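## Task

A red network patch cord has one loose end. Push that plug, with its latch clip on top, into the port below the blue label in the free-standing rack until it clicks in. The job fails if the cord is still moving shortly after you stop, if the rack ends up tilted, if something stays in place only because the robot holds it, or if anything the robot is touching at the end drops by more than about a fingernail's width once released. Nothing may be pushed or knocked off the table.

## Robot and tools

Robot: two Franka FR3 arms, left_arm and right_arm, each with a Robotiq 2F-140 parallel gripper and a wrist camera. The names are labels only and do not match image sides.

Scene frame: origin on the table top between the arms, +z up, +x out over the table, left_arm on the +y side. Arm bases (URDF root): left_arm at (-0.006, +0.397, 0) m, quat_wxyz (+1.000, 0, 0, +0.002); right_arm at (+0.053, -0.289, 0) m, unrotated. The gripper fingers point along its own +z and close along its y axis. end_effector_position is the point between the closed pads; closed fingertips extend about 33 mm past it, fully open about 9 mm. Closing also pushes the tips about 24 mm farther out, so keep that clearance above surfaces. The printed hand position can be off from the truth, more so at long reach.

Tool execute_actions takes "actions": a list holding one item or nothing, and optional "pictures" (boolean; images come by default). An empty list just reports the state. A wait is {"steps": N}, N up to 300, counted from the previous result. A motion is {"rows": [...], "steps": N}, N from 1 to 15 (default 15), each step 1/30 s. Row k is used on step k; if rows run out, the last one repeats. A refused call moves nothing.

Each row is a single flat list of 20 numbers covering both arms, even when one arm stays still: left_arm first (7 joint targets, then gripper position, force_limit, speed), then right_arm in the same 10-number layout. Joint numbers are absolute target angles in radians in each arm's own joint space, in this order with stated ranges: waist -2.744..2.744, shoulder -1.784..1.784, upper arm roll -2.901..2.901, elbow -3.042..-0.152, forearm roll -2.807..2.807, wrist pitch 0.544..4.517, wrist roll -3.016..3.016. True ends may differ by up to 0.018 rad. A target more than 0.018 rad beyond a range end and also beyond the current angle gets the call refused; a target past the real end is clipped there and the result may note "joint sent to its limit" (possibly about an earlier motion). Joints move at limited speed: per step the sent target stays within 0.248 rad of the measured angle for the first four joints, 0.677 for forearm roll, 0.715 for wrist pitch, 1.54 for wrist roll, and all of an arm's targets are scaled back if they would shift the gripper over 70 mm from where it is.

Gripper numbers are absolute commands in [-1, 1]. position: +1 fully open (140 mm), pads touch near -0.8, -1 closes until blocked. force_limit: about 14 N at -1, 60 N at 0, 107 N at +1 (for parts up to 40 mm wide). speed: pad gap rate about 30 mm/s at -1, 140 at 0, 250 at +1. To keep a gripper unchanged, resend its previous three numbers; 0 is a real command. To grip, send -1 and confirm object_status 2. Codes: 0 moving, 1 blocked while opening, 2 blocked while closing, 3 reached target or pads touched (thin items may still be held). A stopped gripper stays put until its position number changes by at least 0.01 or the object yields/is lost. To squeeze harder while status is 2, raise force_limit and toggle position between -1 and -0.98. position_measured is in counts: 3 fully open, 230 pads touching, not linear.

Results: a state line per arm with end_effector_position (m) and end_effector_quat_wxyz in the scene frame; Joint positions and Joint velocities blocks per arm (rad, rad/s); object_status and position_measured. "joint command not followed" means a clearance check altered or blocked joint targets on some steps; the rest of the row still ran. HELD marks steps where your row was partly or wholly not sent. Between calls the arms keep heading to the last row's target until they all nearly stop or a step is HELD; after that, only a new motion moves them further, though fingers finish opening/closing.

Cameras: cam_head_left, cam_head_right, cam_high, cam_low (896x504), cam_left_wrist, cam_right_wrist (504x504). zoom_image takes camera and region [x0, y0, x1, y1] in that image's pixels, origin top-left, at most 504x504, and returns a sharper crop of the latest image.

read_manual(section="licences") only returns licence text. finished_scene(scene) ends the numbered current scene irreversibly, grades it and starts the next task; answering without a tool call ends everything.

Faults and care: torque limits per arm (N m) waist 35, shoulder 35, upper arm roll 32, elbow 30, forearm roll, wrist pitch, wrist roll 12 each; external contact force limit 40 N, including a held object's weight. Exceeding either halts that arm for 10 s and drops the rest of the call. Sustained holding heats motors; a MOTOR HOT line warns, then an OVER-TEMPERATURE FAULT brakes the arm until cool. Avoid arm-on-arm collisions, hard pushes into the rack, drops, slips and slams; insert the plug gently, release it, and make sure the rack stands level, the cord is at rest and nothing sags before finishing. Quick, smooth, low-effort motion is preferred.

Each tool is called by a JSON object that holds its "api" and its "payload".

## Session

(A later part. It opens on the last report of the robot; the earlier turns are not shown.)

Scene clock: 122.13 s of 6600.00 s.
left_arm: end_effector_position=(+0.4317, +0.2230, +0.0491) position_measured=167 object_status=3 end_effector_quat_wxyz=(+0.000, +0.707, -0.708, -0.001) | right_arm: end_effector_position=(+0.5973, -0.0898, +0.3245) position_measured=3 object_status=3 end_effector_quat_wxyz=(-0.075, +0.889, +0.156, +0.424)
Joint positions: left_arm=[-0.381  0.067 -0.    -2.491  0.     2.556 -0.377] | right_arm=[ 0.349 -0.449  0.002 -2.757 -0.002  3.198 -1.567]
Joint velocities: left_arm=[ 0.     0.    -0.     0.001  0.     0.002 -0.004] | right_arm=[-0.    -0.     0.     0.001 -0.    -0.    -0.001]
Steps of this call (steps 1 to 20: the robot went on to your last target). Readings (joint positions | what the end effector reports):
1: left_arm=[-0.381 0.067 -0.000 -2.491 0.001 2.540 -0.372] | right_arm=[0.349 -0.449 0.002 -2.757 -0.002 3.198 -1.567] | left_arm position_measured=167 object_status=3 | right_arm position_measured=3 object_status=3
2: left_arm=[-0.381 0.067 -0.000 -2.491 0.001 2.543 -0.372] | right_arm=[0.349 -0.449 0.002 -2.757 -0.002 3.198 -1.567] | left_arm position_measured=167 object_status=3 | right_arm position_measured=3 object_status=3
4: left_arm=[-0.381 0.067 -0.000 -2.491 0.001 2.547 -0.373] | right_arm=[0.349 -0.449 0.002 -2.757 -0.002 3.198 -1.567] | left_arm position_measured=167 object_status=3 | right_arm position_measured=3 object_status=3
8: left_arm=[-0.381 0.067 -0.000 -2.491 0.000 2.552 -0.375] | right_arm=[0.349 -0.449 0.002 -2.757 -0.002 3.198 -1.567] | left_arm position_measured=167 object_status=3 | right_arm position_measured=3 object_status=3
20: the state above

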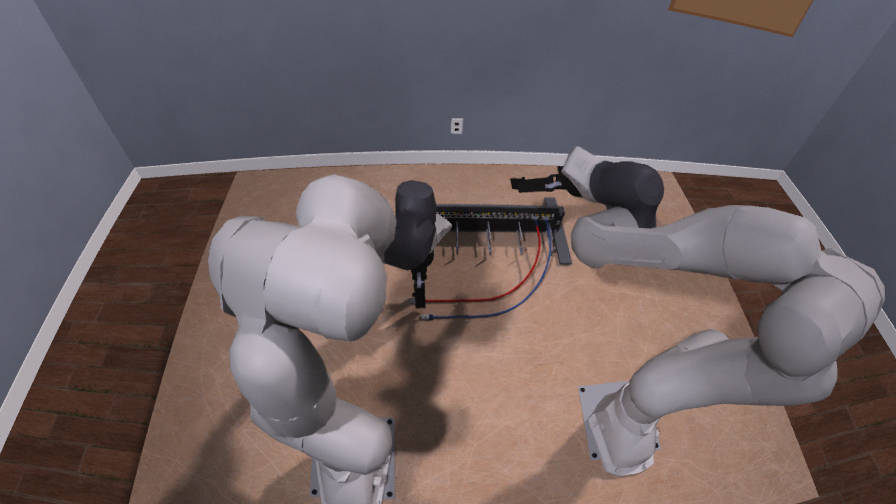

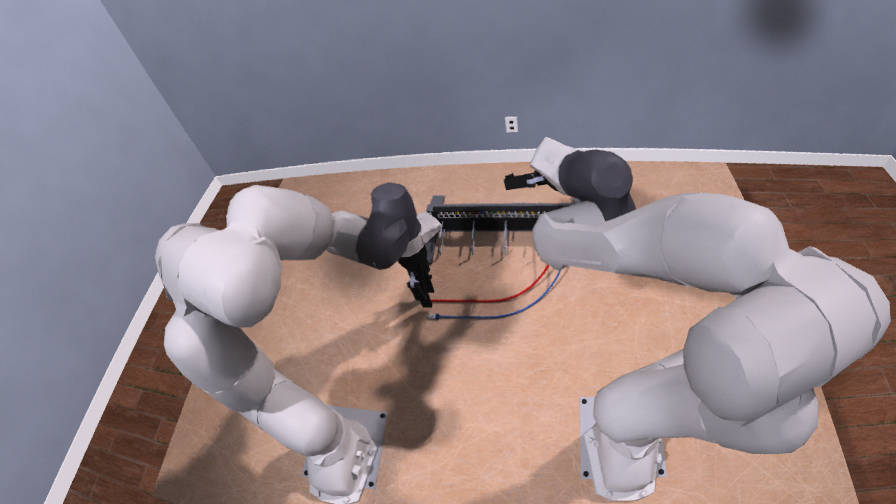

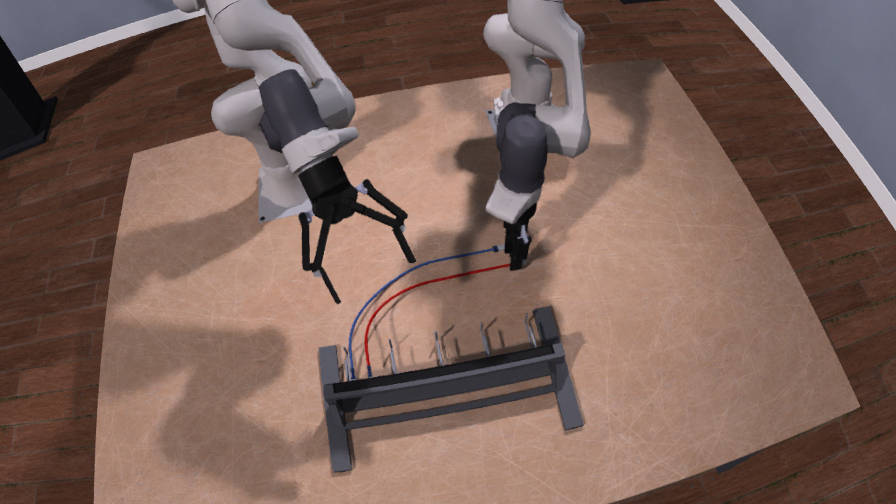

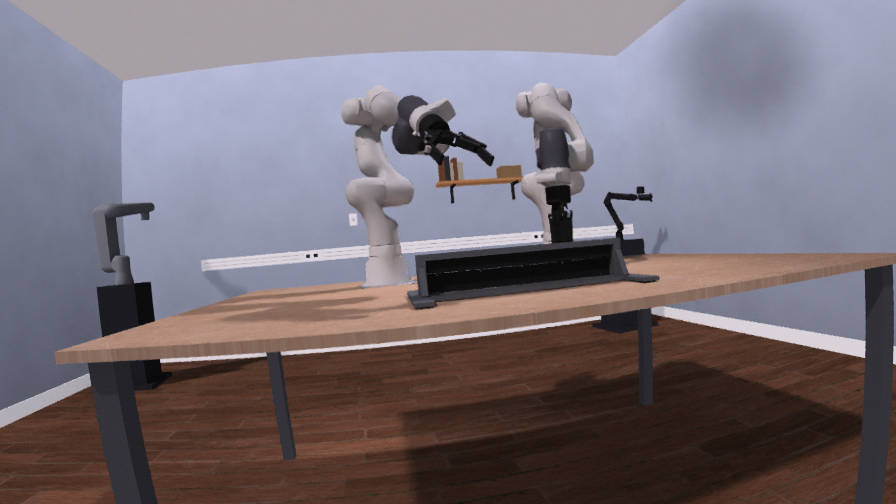

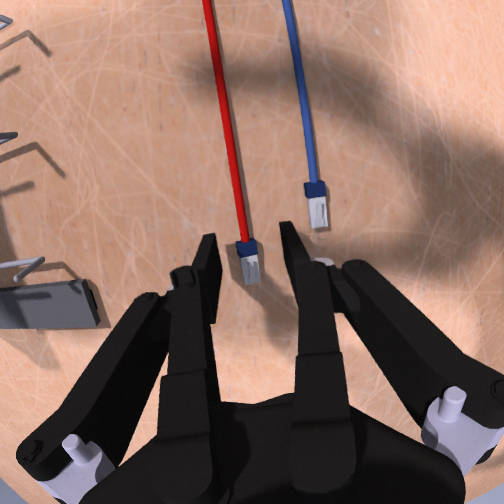

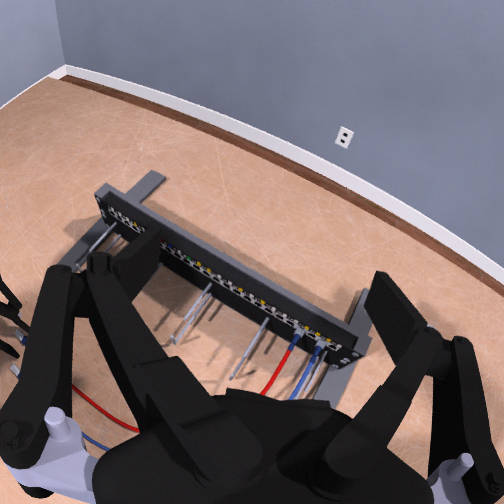

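{"api": "execute_actions", "payload": {"actions": [{"rows": [[-0.384,0.075,0,-2.488,-0.004,2.575,-0.389,-0.3,0,0, 0.35,-0.45,0,-2.757,0,3.2,-1.571,1,0,0],[-0.386,0.083,0,-2.486,-0.004,2.582,-0.389,-0.3,0,0, 0.35,-0.45,0,-2.757,0,3.2,-1.571,1,0,0],[-0.387,0.09,0,-2.484,-0.004,2.582,-0.389,-0.3,0,0, 0.35,-0.45,0,-2.757,0,3.2,-1.571,1,0,0],[-0.387,0.097,0,-2.482,-0.004,2.582,-0.389,-0.3,0,0, 0.35,-0.45,0,-2.757,0,3.2,-1.571,1,0,0]], "steps": 15}]}}

{"api": "zoom_image", "payload": {"camera": "cam_left_wrist", "region": [180, 190, 330, 330]}}

Scene clock: 138.07 s of 6600.00 s.
left_arm: end_effector_position=(+0.4340, +0.2198, +0.0402) position_measured=167 object_status=3 end_effector_quat_wxyz=(+0.000, +0.706, -0.708, -0.000) | right_arm: end_effector_position=(+0.5973, -0.0898, +0.3245) position_measured=3 object_status=3 end_effector_quat_wxyz=(-0.075, +0.889, +0.156, +0.424)
Joint positions: left_arm=[-0.386  0.096 -0.    -2.484  0.     2.578 -0.381] | right_arm=[ 0.349 -0.449  0.002 -2.757 -0.002  3.198 -1.567]
Joint velocities: left_arm=[ 0.     0.002  0.001  0.     0.     0.008 -0.003] | right_arm=[-0.001  0.001 -0.001 -0.     0.001  0.    -0.001]
Steps of this call (steps 1 to 15: the robot went on to your last target; steps 16 to 90: nothing new was sent; then 12.43 s passed at rest; steps 91 to 105: all 15 steps of this action). Readings (joint positions | what the end effector reports):
91: left_arm=[-0.381 0.068 -0.000 -2.490 0.000 2.559 -0.378] | right_arm=[0.349 -0.449 0.002 -2.757 -0.002 3.198 -1.567] | left_arm position_measured=167 object_status=3 | right_arm position_measured=3 object_status=3
92: left_arm=[-0.382 0.071 -0.000 -2.489 0.000 2.563 -0.379] | right_arm=[0.349 -0.449 0.002 -2.757 -0.002 3.198 -1.567] | left_arm position_measured=167 object_status=3 | right_arm position_measured=3 object_status=3
94: left_arm=[-0.384 0.081 -0.000 -2.486 0.000 2.569 -0.379] | right_arm=[0.349 -0.449 0.002 -2.757 -0.002 3.198 -1.567] | left_arm position_measured=167 object_status=3 | right_arm position_measured=3 object_status=3
98: left_arm=[-0.385 0.094 -0.000 -2.485 0.000 2.574 -0.380] | right_arm=[0.349 -0.449 0.002 -2.757 -0.002 3.198 -1.567] | left_arm position_measured=167 object_status=3 | right_arm position_measured=3 object_status=3
105: the state above

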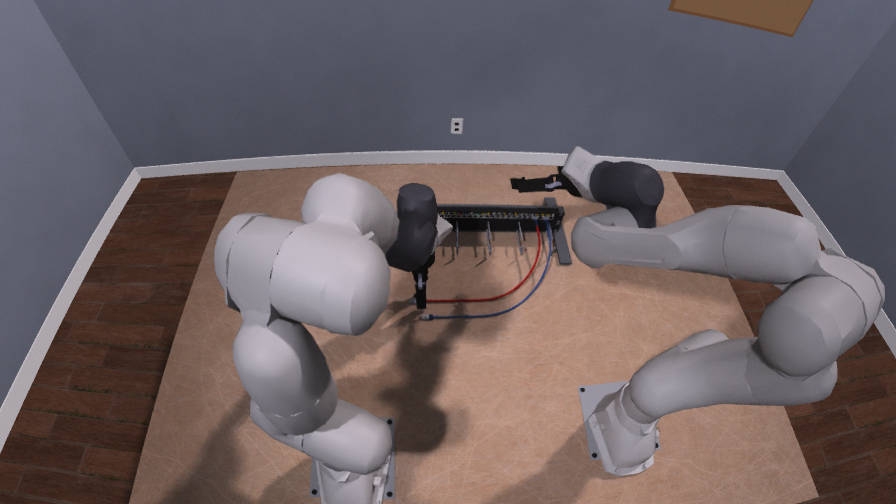

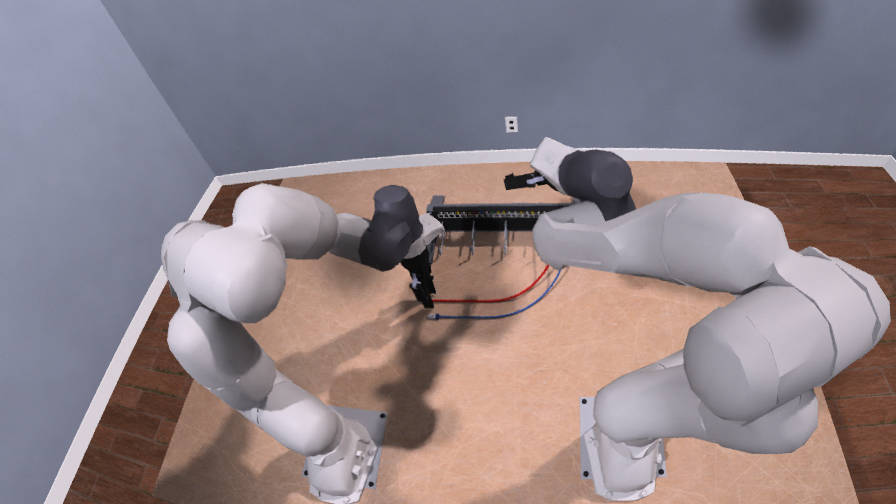

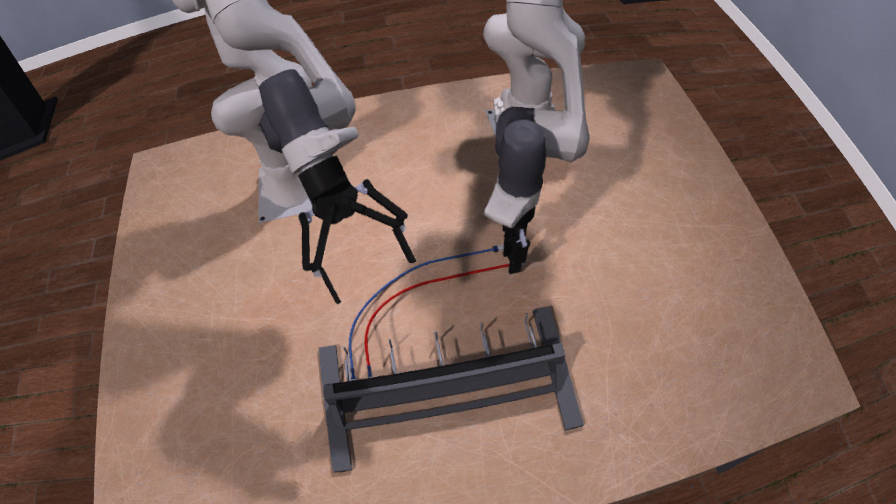

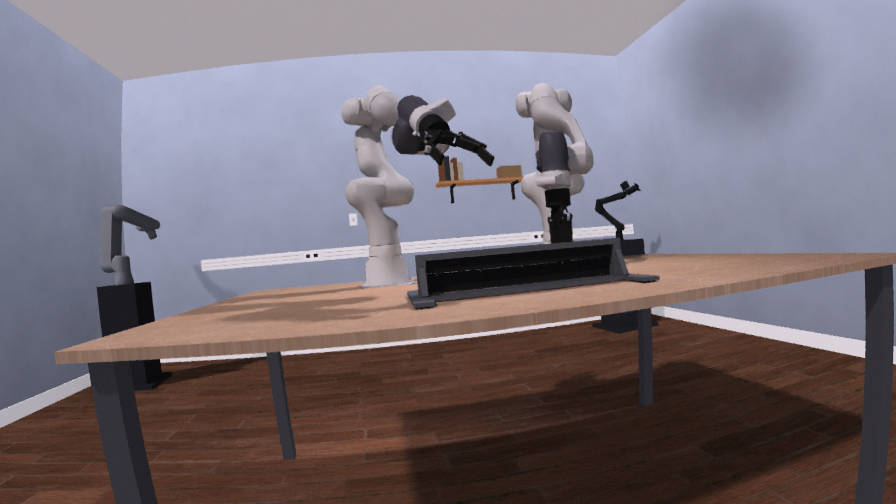

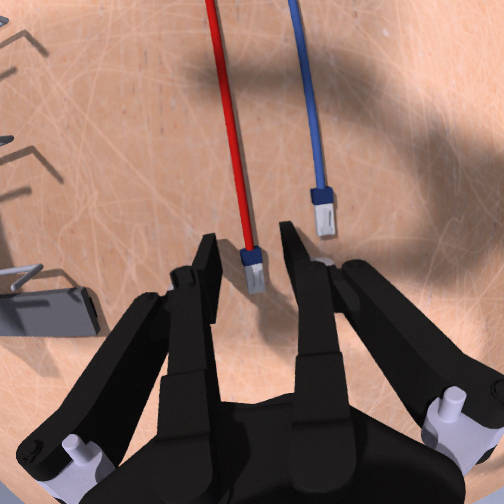

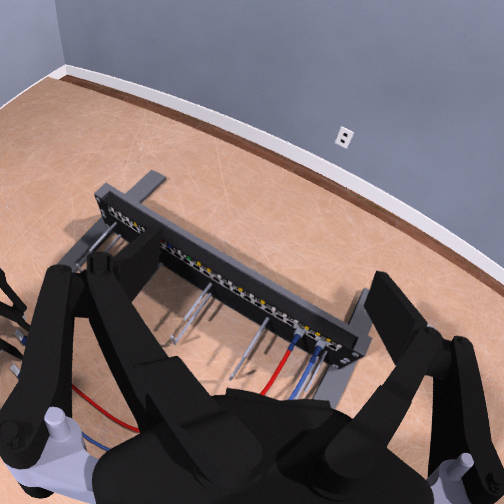

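Region (180, 190, 330, 330) of cam_left_wrist's 504x504 image, scaled by 3.360, with more detail than that image has; it fills the top 470 rows of this view, and the rest is white.

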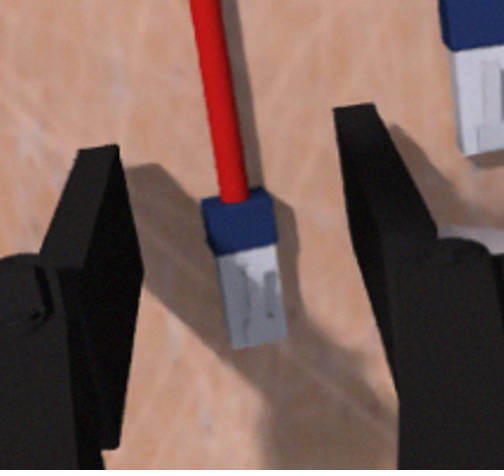

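{"api": "execute_actions", "payload": {"actions": [{"rows": [[-0.383,0.102,0,-2.485,-0.004,2.6,-0.38,-0.3,0,0, 0.35,-0.45,0,-2.757,0,3.2,-1.571,1,0,0],[-0.3805,0.107,0,-2.486,-0.004,2.6,-0.38,-0.3,0,0, 0.35,-0.45,0,-2.757,0,3.2,-1.571,1,0,0],[-0.3805,0.112,0,-2.4862,-0.004,2.6,-0.38,-0.3,0,0, 0.35,-0.45,0,-2.757,0,3.2,-1.571,1,0,0]], "steps": 15}]}}

{"api": "zoom_image", "payload": {"camera": "cam_left_wrist", "region": [180, 190, 330, 330]}}

Scene clock: 147.73 s of 6600.00 s.
left_arm: end_effector_position=(+0.4352, +0.2212, +0.0342) position_measured=167 object_status=3 end_effector_quat_wxyz=(-0.000, +0.708, -0.706, +0.001) | right_arm: end_effector_position=(+0.5973, -0.0898, +0.3245) position_measured=3 object_status=3 end_effector_quat_wxyz=(-0.075, +0.889, +0.156, +0.424)
Joint positions: left_arm=[-0.382  0.111 -0.    -2.485  0.     2.597 -0.382] | right_arm=[ 0.349 -0.449  0.002 -2.757 -0.002  3.198 -1.567]
Joint velocities: left_arm=[ 0.     0.002 -0.001  0.001 -0.     0.005 -0.002] | right_arm=[-0.001  0.001  0.001 -0.     0.001  0.001 -0.   ]
Steps of this call (steps 1 to 15: the robot went on to your last target; steps 16 to 90: nothing new was sent; then 6.17 s passed at rest; steps 91 to 105: all 15 steps of this action). Readings (joint positions | what the end effector reports):
91: left_arm=[-0.385 0.096 -0.000 -2.483 0.000 2.583 -0.382] | right_arm=[0.349 -0.449 0.002 -2.757 -0.002 3.198 -1.567] | left_arm position_measured=167 object_status=3 | right_arm position_measured=3 object_status=3
92: left_arm=[-0.385 0.098 -0.000 -2.483 0.000 2.586 -0.382] | right_arm=[0.349 -0.449 0.002 -2.757 -0.002 3.198 -1.567] | left_arm position_measured=167 object_status=3 | right_arm position_measured=3 object_status=3
94: left_arm=[-0.383 0.104 -0.000 -2.484 0.000 2.590 -0.382] | right_arm=[0.349 -0.449 0.002 -2.757 -0.002 3.198 -1.567] | left_arm position_measured=167 object_status=3 | right_arm position_measured=3 object_status=3
98: left_arm=[-0.382 0.110 -0.000 -2.485 0.000 2.594 -0.382] | right_arm=[0.349 -0.449 0.002 -2.757 -0.002 3.198 -1.567] | left_arm position_measured=167 object_status=3 | right_arm position_measured=3 object_status=3
105: the state above

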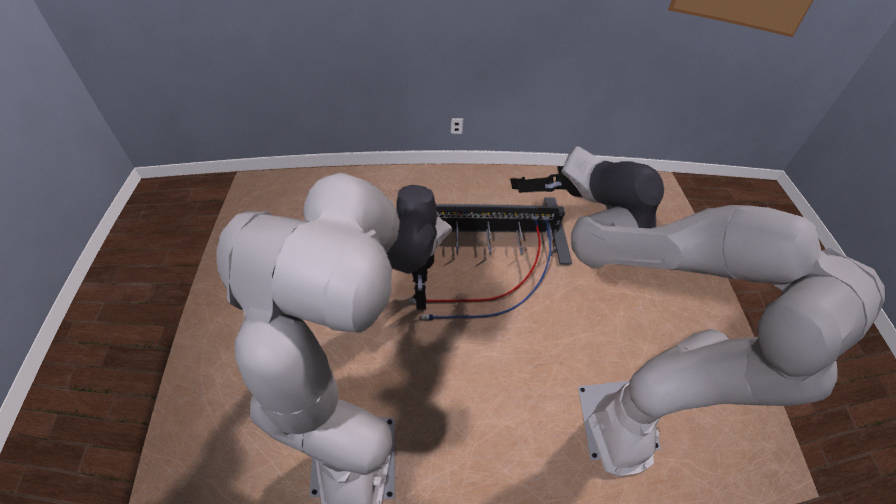

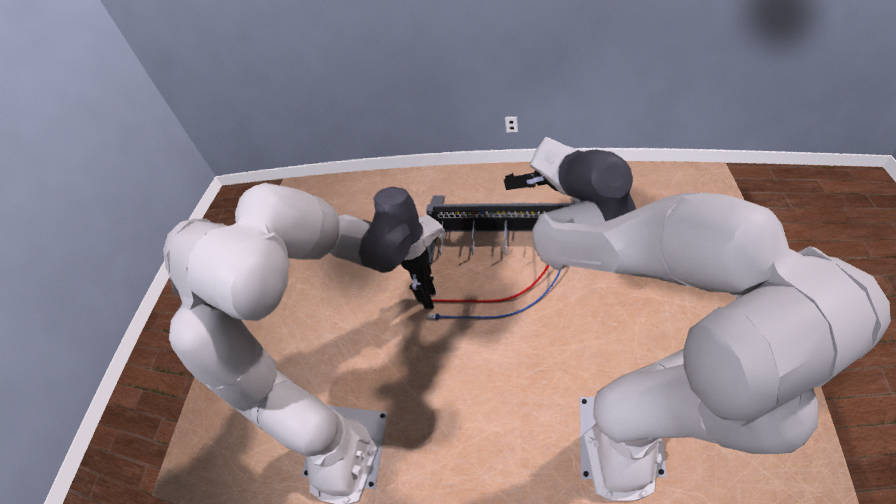

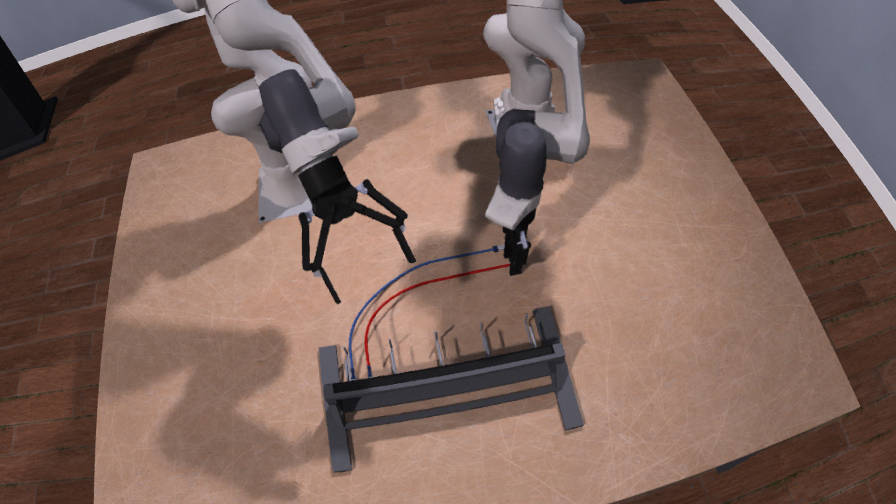

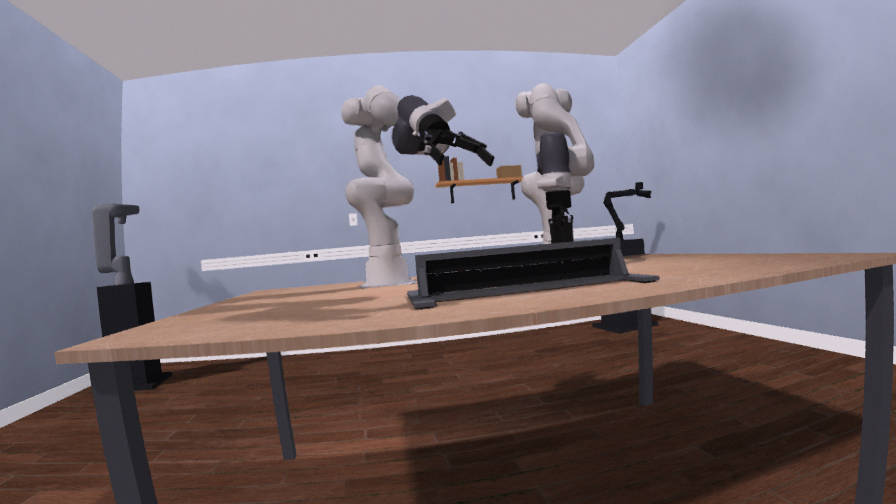

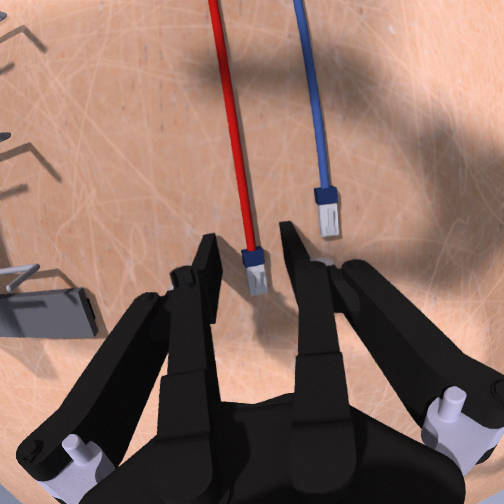

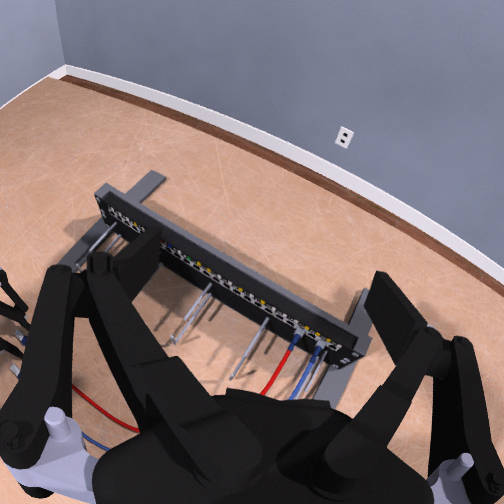

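Region (180, 190, 330, 330) of cam_left_wrist's 504x504 image, scaled by 3.360, with more detail than that image has; it fills the top 470 rows of this view, and the rest is white.

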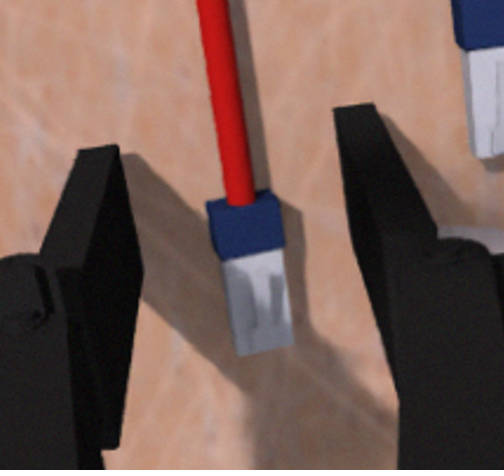

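{"api": "execute_actions", "payload": {"actions": [{"rows": [[-0.3805,0.116,0,-2.4862,-0.004,2.603,-0.38,-0.3,0,0, 0.35,-0.45,0,-2.757,0,3.2,-1.571,1,0,0],[-0.3805,0.116,0,-2.4862,-0.004,2.603,-0.38,-0.3,0,0, 0.35,-0.45,0,-2.757,0,3.2,-1.571,1,0,0],[-0.3805,0.116,0,-2.4862,-0.004,2.603,-0.38,-0.3,0,0, 0.35,-0.45,0,-2.757,0,3.2,-1.571,1,0,0],[-0.3805,0.116,0,-2.4862,-0.004,2.603,-0.38,-1,0.3,-0.6, 0.35,-0.45,0,-2.757,0,3.2,-1.571,1,0,0]], "steps": 15}], "pictures": false}}

{"api": "execute_actions", "payload": {"actions": [{"steps": 15}], "pictures": false}}

Scene clock: 154.17 s of 6600.00 s.
left_arm: end_effector_position=(+0.4354, +0.2212, +0.0328) position_measured=210 object_status=0 end_effector_quat_wxyz=(-0.000, +0.708, -0.706, +0.001) | right_arm: end_effector_position=(+0.5973, -0.0898, +0.3245) position_measured=3 object_status=3 end_effector_quat_wxyz=(-0.075, +0.889, +0.156, +0.424)
Joint positions: left_arm=[-0.382  0.114 -0.    -2.485  0.     2.601 -0.382] | right_arm=[ 0.349 -0.449  0.002 -2.757 -0.002  3.198 -1.567]
Joint velocities: left_arm=[-0.001 -0.     0.001  0.    -0.     0.002 -0.   ] | right_arm=[-0.001  0.001  0.     0.     0.002  0.     0.001]
Steps of this call (steps 1 to 15: the robot went on to your last target; steps 16 to 90: nothing new was sent; then 2.93 s passed at rest; steps 91 to 105: all 15 steps of this action). Readings (joint positions | what the end effector reports):
91: left_arm=[-0.382 0.111 -0.000 -2.485 0.000 2.599 -0.382] | right_arm=[0.349 -0.449 0.002 -2.757 -0.002 3.198 -1.567] | left_arm position_measured=167 object_status=3 | right_arm position_measured=3 object_status=3
92: left_arm=[-0.382 0.112 -0.000 -2.485 0.000 2.599 -0.382] | right_arm=[0.349 -0.449 0.002 -2.757 -0.002 3.198 -1.567] | left_arm position_measured=167 object_status=3 | right_arm position_measured=3 object_status=3
94: left_arm=[-0.382 0.113 -0.000 -2.485 0.000 2.600 -0.382] | right_arm=[0.349 -0.449 0.002 -2.757 -0.002 3.198 -1.567] | left_arm position_measured=167 object_status=0 | right_arm position_measured=3 object_status=3
98: left_arm=[-0.382 0.114 -0.000 -2.485 0.000 2.600 -0.382] | right_arm=[0.349 -0.449 0.002 -2.757 -0.002 3.198 -1.567] | left_arm position_measured=182 object_status=0 | right_arm position_measured=3 object_status=3
105: the state above

Scene clock: 154.67 s of 6600.00 s.
left_arm: end_effector_position=(+0.4354, +0.2212, +0.0328) position_measured=218 object_status=2 end_effector_quat_wxyz=(-0.000, +0.708, -0.706, +0.001) | right_arm: end_effector_position=(+0.5973, -0.0898, +0.3245) position_measured=3 object_status=3 end_effector_quat_wxyz=(-0.075, +0.889, +0.156, +0.424)
Joint positions: left_arm=[-0.382  0.114 -0.    -2.485  0.     2.601 -0.382] | right_arm=[ 0.349 -0.449  0.002 -2.757 -0.002  3.198 -1.567]
Joint velocities: left_arm=[ 0.002 -0.001 -0.001  0.002 -0.    -0.     0.002] | right_arm=[-0.001 -0.001 -0.    -0.     0.     0.    -0.001]
Steps of this call (steps 1 to 15: the robot went on to your last target). Readings (joint positions | what the end effector reports):
1: left_arm=[-0.382 0.114 -0.000 -2.485 0.000 2.601 -0.382] | right_arm=[0.349 -0.449 0.002 -2.757 -0.002 3.198 -1.567] | left_arm position_measured=214 object_status=0 | right_arm position_measured=3 object_status=3
2: left_arm=[-0.382 0.114 -0.000 -2.485 0.000 2.601 -0.382] | right_arm=[0.349 -0.449 0.002 -2.757 -0.002 3.198 -1.567] | left_arm position_measured=218 object_status=0 | right_arm position_measured=3 object_status=3
4: left_arm=[-0.382 0.114 -0.000 -2.485 0.000 2.601 -0.382] | right_arm=[0.349 -0.449 0.002 -2.757 -0.002 3.198 -1.567] | left_arm position_measured=218 object_status=0 | right_arm position_measured=3 object_status=3
8: left_arm=[-0.382 0.114 -0.000 -2.485 0.000 2.601 -0.382] | right_arm=[0.349 -0.449 0.002 -2.757 -0.002 3.198 -1.567] | left_arm position_measured=218 object_status=2 | right_arm position_measured=3 object_status=3
15: the state above
All arms were judged still, so your last target was given up. Only a new action makes them travel on or press farther. Fingers that are still opening or closing keep moving.

{"api": "execute_actions", "payload": {"actions": [{"rows": [[-0.382,0.10,0,-2.485,-0.004,2.57,-0.38,-1,0.3,-0.6, 0.3,-0.45,0,-2.757,-0.15,3.3,-1.571,-0.8,0,0],[-0.384,0.08,0,-2.483,-0.004,2.54,-0.38,-1,0.3,-0.6, 0.25,-0.45,0,-2.757,-0.3,3.4,-1.571,-0.8,0,0],[-0.386,0.06,0,-2.481,-0.004,2.51,-0.37,-1,0.3,-0.6, 0.2,-0.45,0,-2.757,-0.45,3.5,-1.571,-0.8,0,0],[-0.389,0.04,0,-2.478,-0.004,2.48,-0.35,-1,0.3,-0.6, 0.15,-0.45,0,-2.757,-0.6,3.6,-1.571,-0.8,0,0],[-0.392,0.02,0,-2.475,-0.004,2.455,-0.3,-1,0.3,-0.6, 0.1,-0.45,0,-2.757,-0.75,3.7,-1.571,-0.8,0,0],[-0.395,0.0,0,-2.472,-0.004,2.43,-0.25,-1,0.3,-0.6, 0.05,-0.45,0,-2.757,-0.9,3.8,-1.571,-0.8,0,0],[-0.40,-0.02,0,-2.469,-0.004,2.41,-0.2,-1,0.3,-0.6, 0.0,-0.45,0,-2.757,-1.05,3.9,-1.571,-0.8,0,0],[-0.405,-0.04,0,-2.466,-0.004,2.39,-0.15,-1,0.3,-0.6, -0.05,-0.45,0,-2.757,-1.2,4.0,-1.571,-0.8,0,0],[-0.41,-0.06,0,-2.463,-0.004,2.375,-0.1,-1,0.3,-0.6, -0.1,-0.45,0,-2.757,-1.3,4.1,-1.571,-0.8,0,0],[-0.42,-0.08,0,-2.46,-0.004,2.367,-0.05,-1,0.3,-0.6, -0.15,-0.45,0,-2.757,-1.3,4.1,-1.571,-0.8,0,0],[-0.43,-0.093,0,-2.46,-0.004,2.367,0.0,-1,0.3,-0.6, -0.15,-0.45,0,-2.757,-1.3,4.1,-1.571,-0.8,0,0]], "steps": 15}], "pictures": false}}

{"api": "execute_actions", "payload": {"actions": [{"steps": 20}]}}

Scene clock: 189.80 s of 6600.00 s.
left_arm: end_effector_position=(+0.4309, +0.1995, +0.1236) position_measured=218 object_status=2 end_effector_quat_wxyz=(+0.008, -0.609, +0.793, -0.015) | right_arm: end_effector_position=(+0.5678, -0.0930, +0.4301) position_measured=108 object_status=0 end_effector_quat_wxyz=(+0.057, +0.629, +0.492, +0.599)
Joint positions: left_arm=[-0.427 -0.092 -0.001 -2.458  0.     2.4   -0.164] | right_arm=[-0.108 -0.449 -0.    -2.756 -1.112  3.88  -1.567]
Joint velocities: left_arm=[-0.038 -0.074  0.     0.002  0.001 -0.167  0.52 ] | right_arm=[-0.434 -0.001 -0.002  0.001 -1.306  1.103 -0.   ]
Steps of this call (steps 1 to 90: nothing new was sent; then 31.63 s passed at rest; steps 91 to 105: all 15 steps of this action). Readings (joint positions | what the end effector reports):
91: left_arm=[-0.382 0.113 -0.000 -2.485 0.000 2.596 -0.382] | right_arm=[0.337 -0.449 0.003 -2.757 -0.034 3.213 -1.567] | left_arm position_measured=218 object_status=2 | right_arm position_measured=3 object_status=0
92: left_arm=[-0.382 0.107 -0.000 -2.486 0.000 2.586 -0.382] | right_arm=[0.313 -0.448 0.004 -2.758 -0.095 3.244 -1.567] | left_arm position_measured=218 object_status=2 | right_arm position_measured=9 object_status=0
94: left_arm=[-0.384 0.082 -0.000 -2.485 0.000 2.556 -0.379] | right_arm=[0.240 -0.448 0.004 -2.758 -0.270 3.339 -1.567] | left_arm position_measured=218 object_status=2 | right_arm position_measured=25 object_status=0
98: left_arm=[-0.395 0.006 0.000 -2.475 0.000 2.481 -0.326] | right_arm=[0.098 -0.449 0.001 -2.757 -0.635 3.548 -1.567] | left_arm position_measured=218 object_status=2 | right_arm position_measured=55 object_status=0
105: the state above

Scene clock: 190.47 s of 6600.00 s.
left_arm: end_effector_position=(+0.4219, +0.2027, +0.1212) position_measured=218 object_status=2 end_effector_quat_wxyz=(+0.001, -0.552, +0.834, -0.002) | right_arm: end_effector_position=(+0.5097, -0.0552, +0.4430) position_measured=229 object_status=0 end_effector_quat_wxyz=(+0.010, +0.544, +0.563, +0.622)
Joint positions: left_arm=[-0.429 -0.094 -0.001 -2.459  0.     2.37  -0.025] | right_arm=[-0.148 -0.449 -0.    -2.756 -1.297  4.094 -1.567]
Joint velocities: left_arm=[ 0.    -0.    -0.001  0.002 -0.    -0.003  0.057] | right_arm=[-0.001  0.001 -0.001 -0.001 -0.006  0.024 -0.   ]
Steps of this call (steps 1 to 20: the robot went on to your last target). Readings (joint positions | what the end effector reports):
1: left_arm=[-0.428 -0.094 -0.001 -2.458 0.000 2.395 -0.148] | right_arm=[-0.121 -0.449 -0.000 -2.756 -1.155 3.918 -1.567] | left_arm position_measured=218 object_status=2 | right_arm position_measured=116 object_status=0
2: left_arm=[-0.428 -0.094 -0.001 -2.458 0.000 2.390 -0.133] | right_arm=[-0.131 -0.449 -0.000 -2.756 -1.190 3.951 -1.567] | left_arm position_measured=218 object_status=2 | right_arm position_measured=123 object_status=0
4: left_arm=[-0.428 -0.094 -0.001 -2.458 0.000 2.383 -0.109] | right_arm=[-0.141 -0.449 -0.000 -2.756 -1.236 3.999 -1.567] | left_arm position_measured=218 object_status=2 | right_arm position_measured=138 object_status=0
8: left_arm=[-0.429 -0.094 -0.001 -2.459 0.000 2.375 -0.073] | right_arm=[-0.147 -0.449 -0.000 -2.756 -1.278 4.054 -1.567] | left_arm position_measured=218 object_status=2 | right_arm position_measured=169 object_status=0
20: the state above

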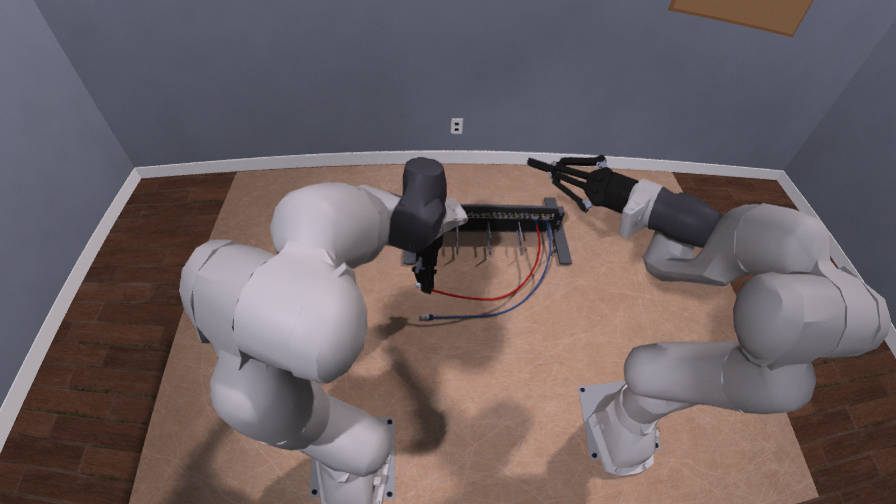

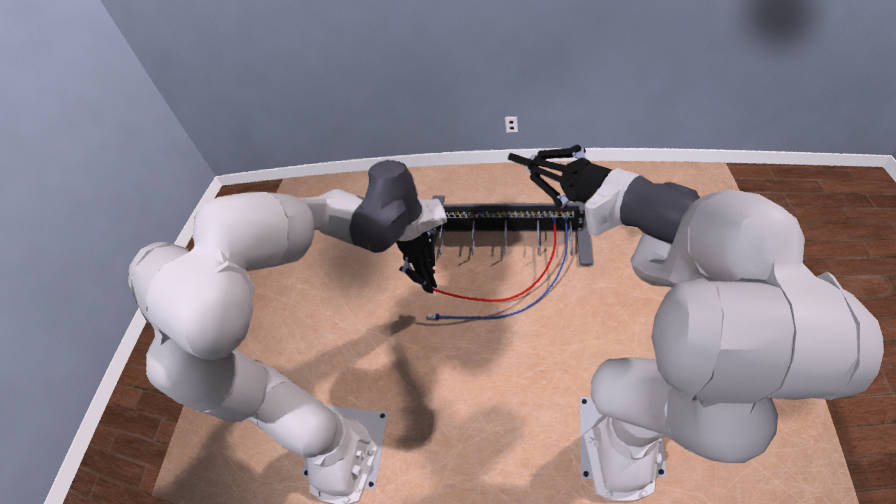

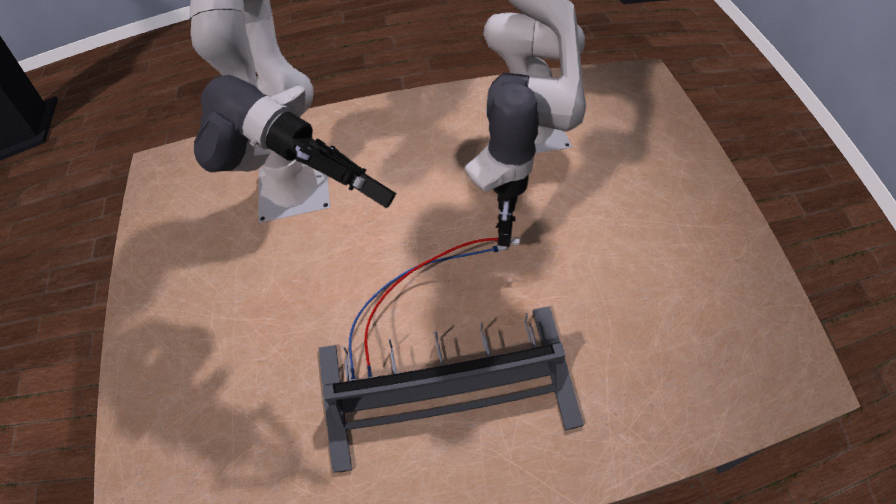

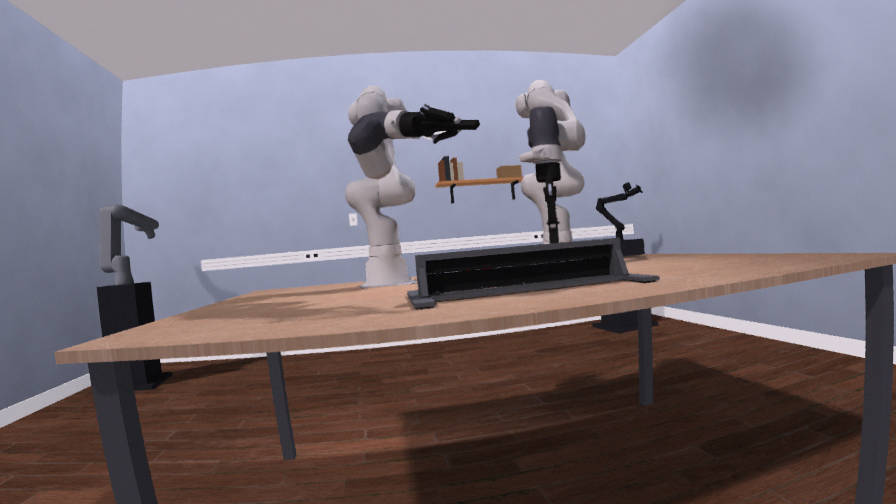

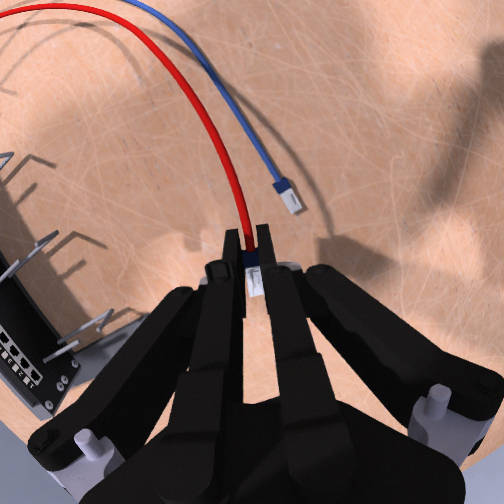

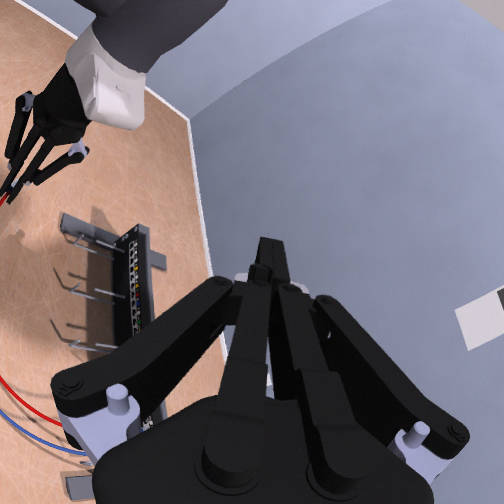

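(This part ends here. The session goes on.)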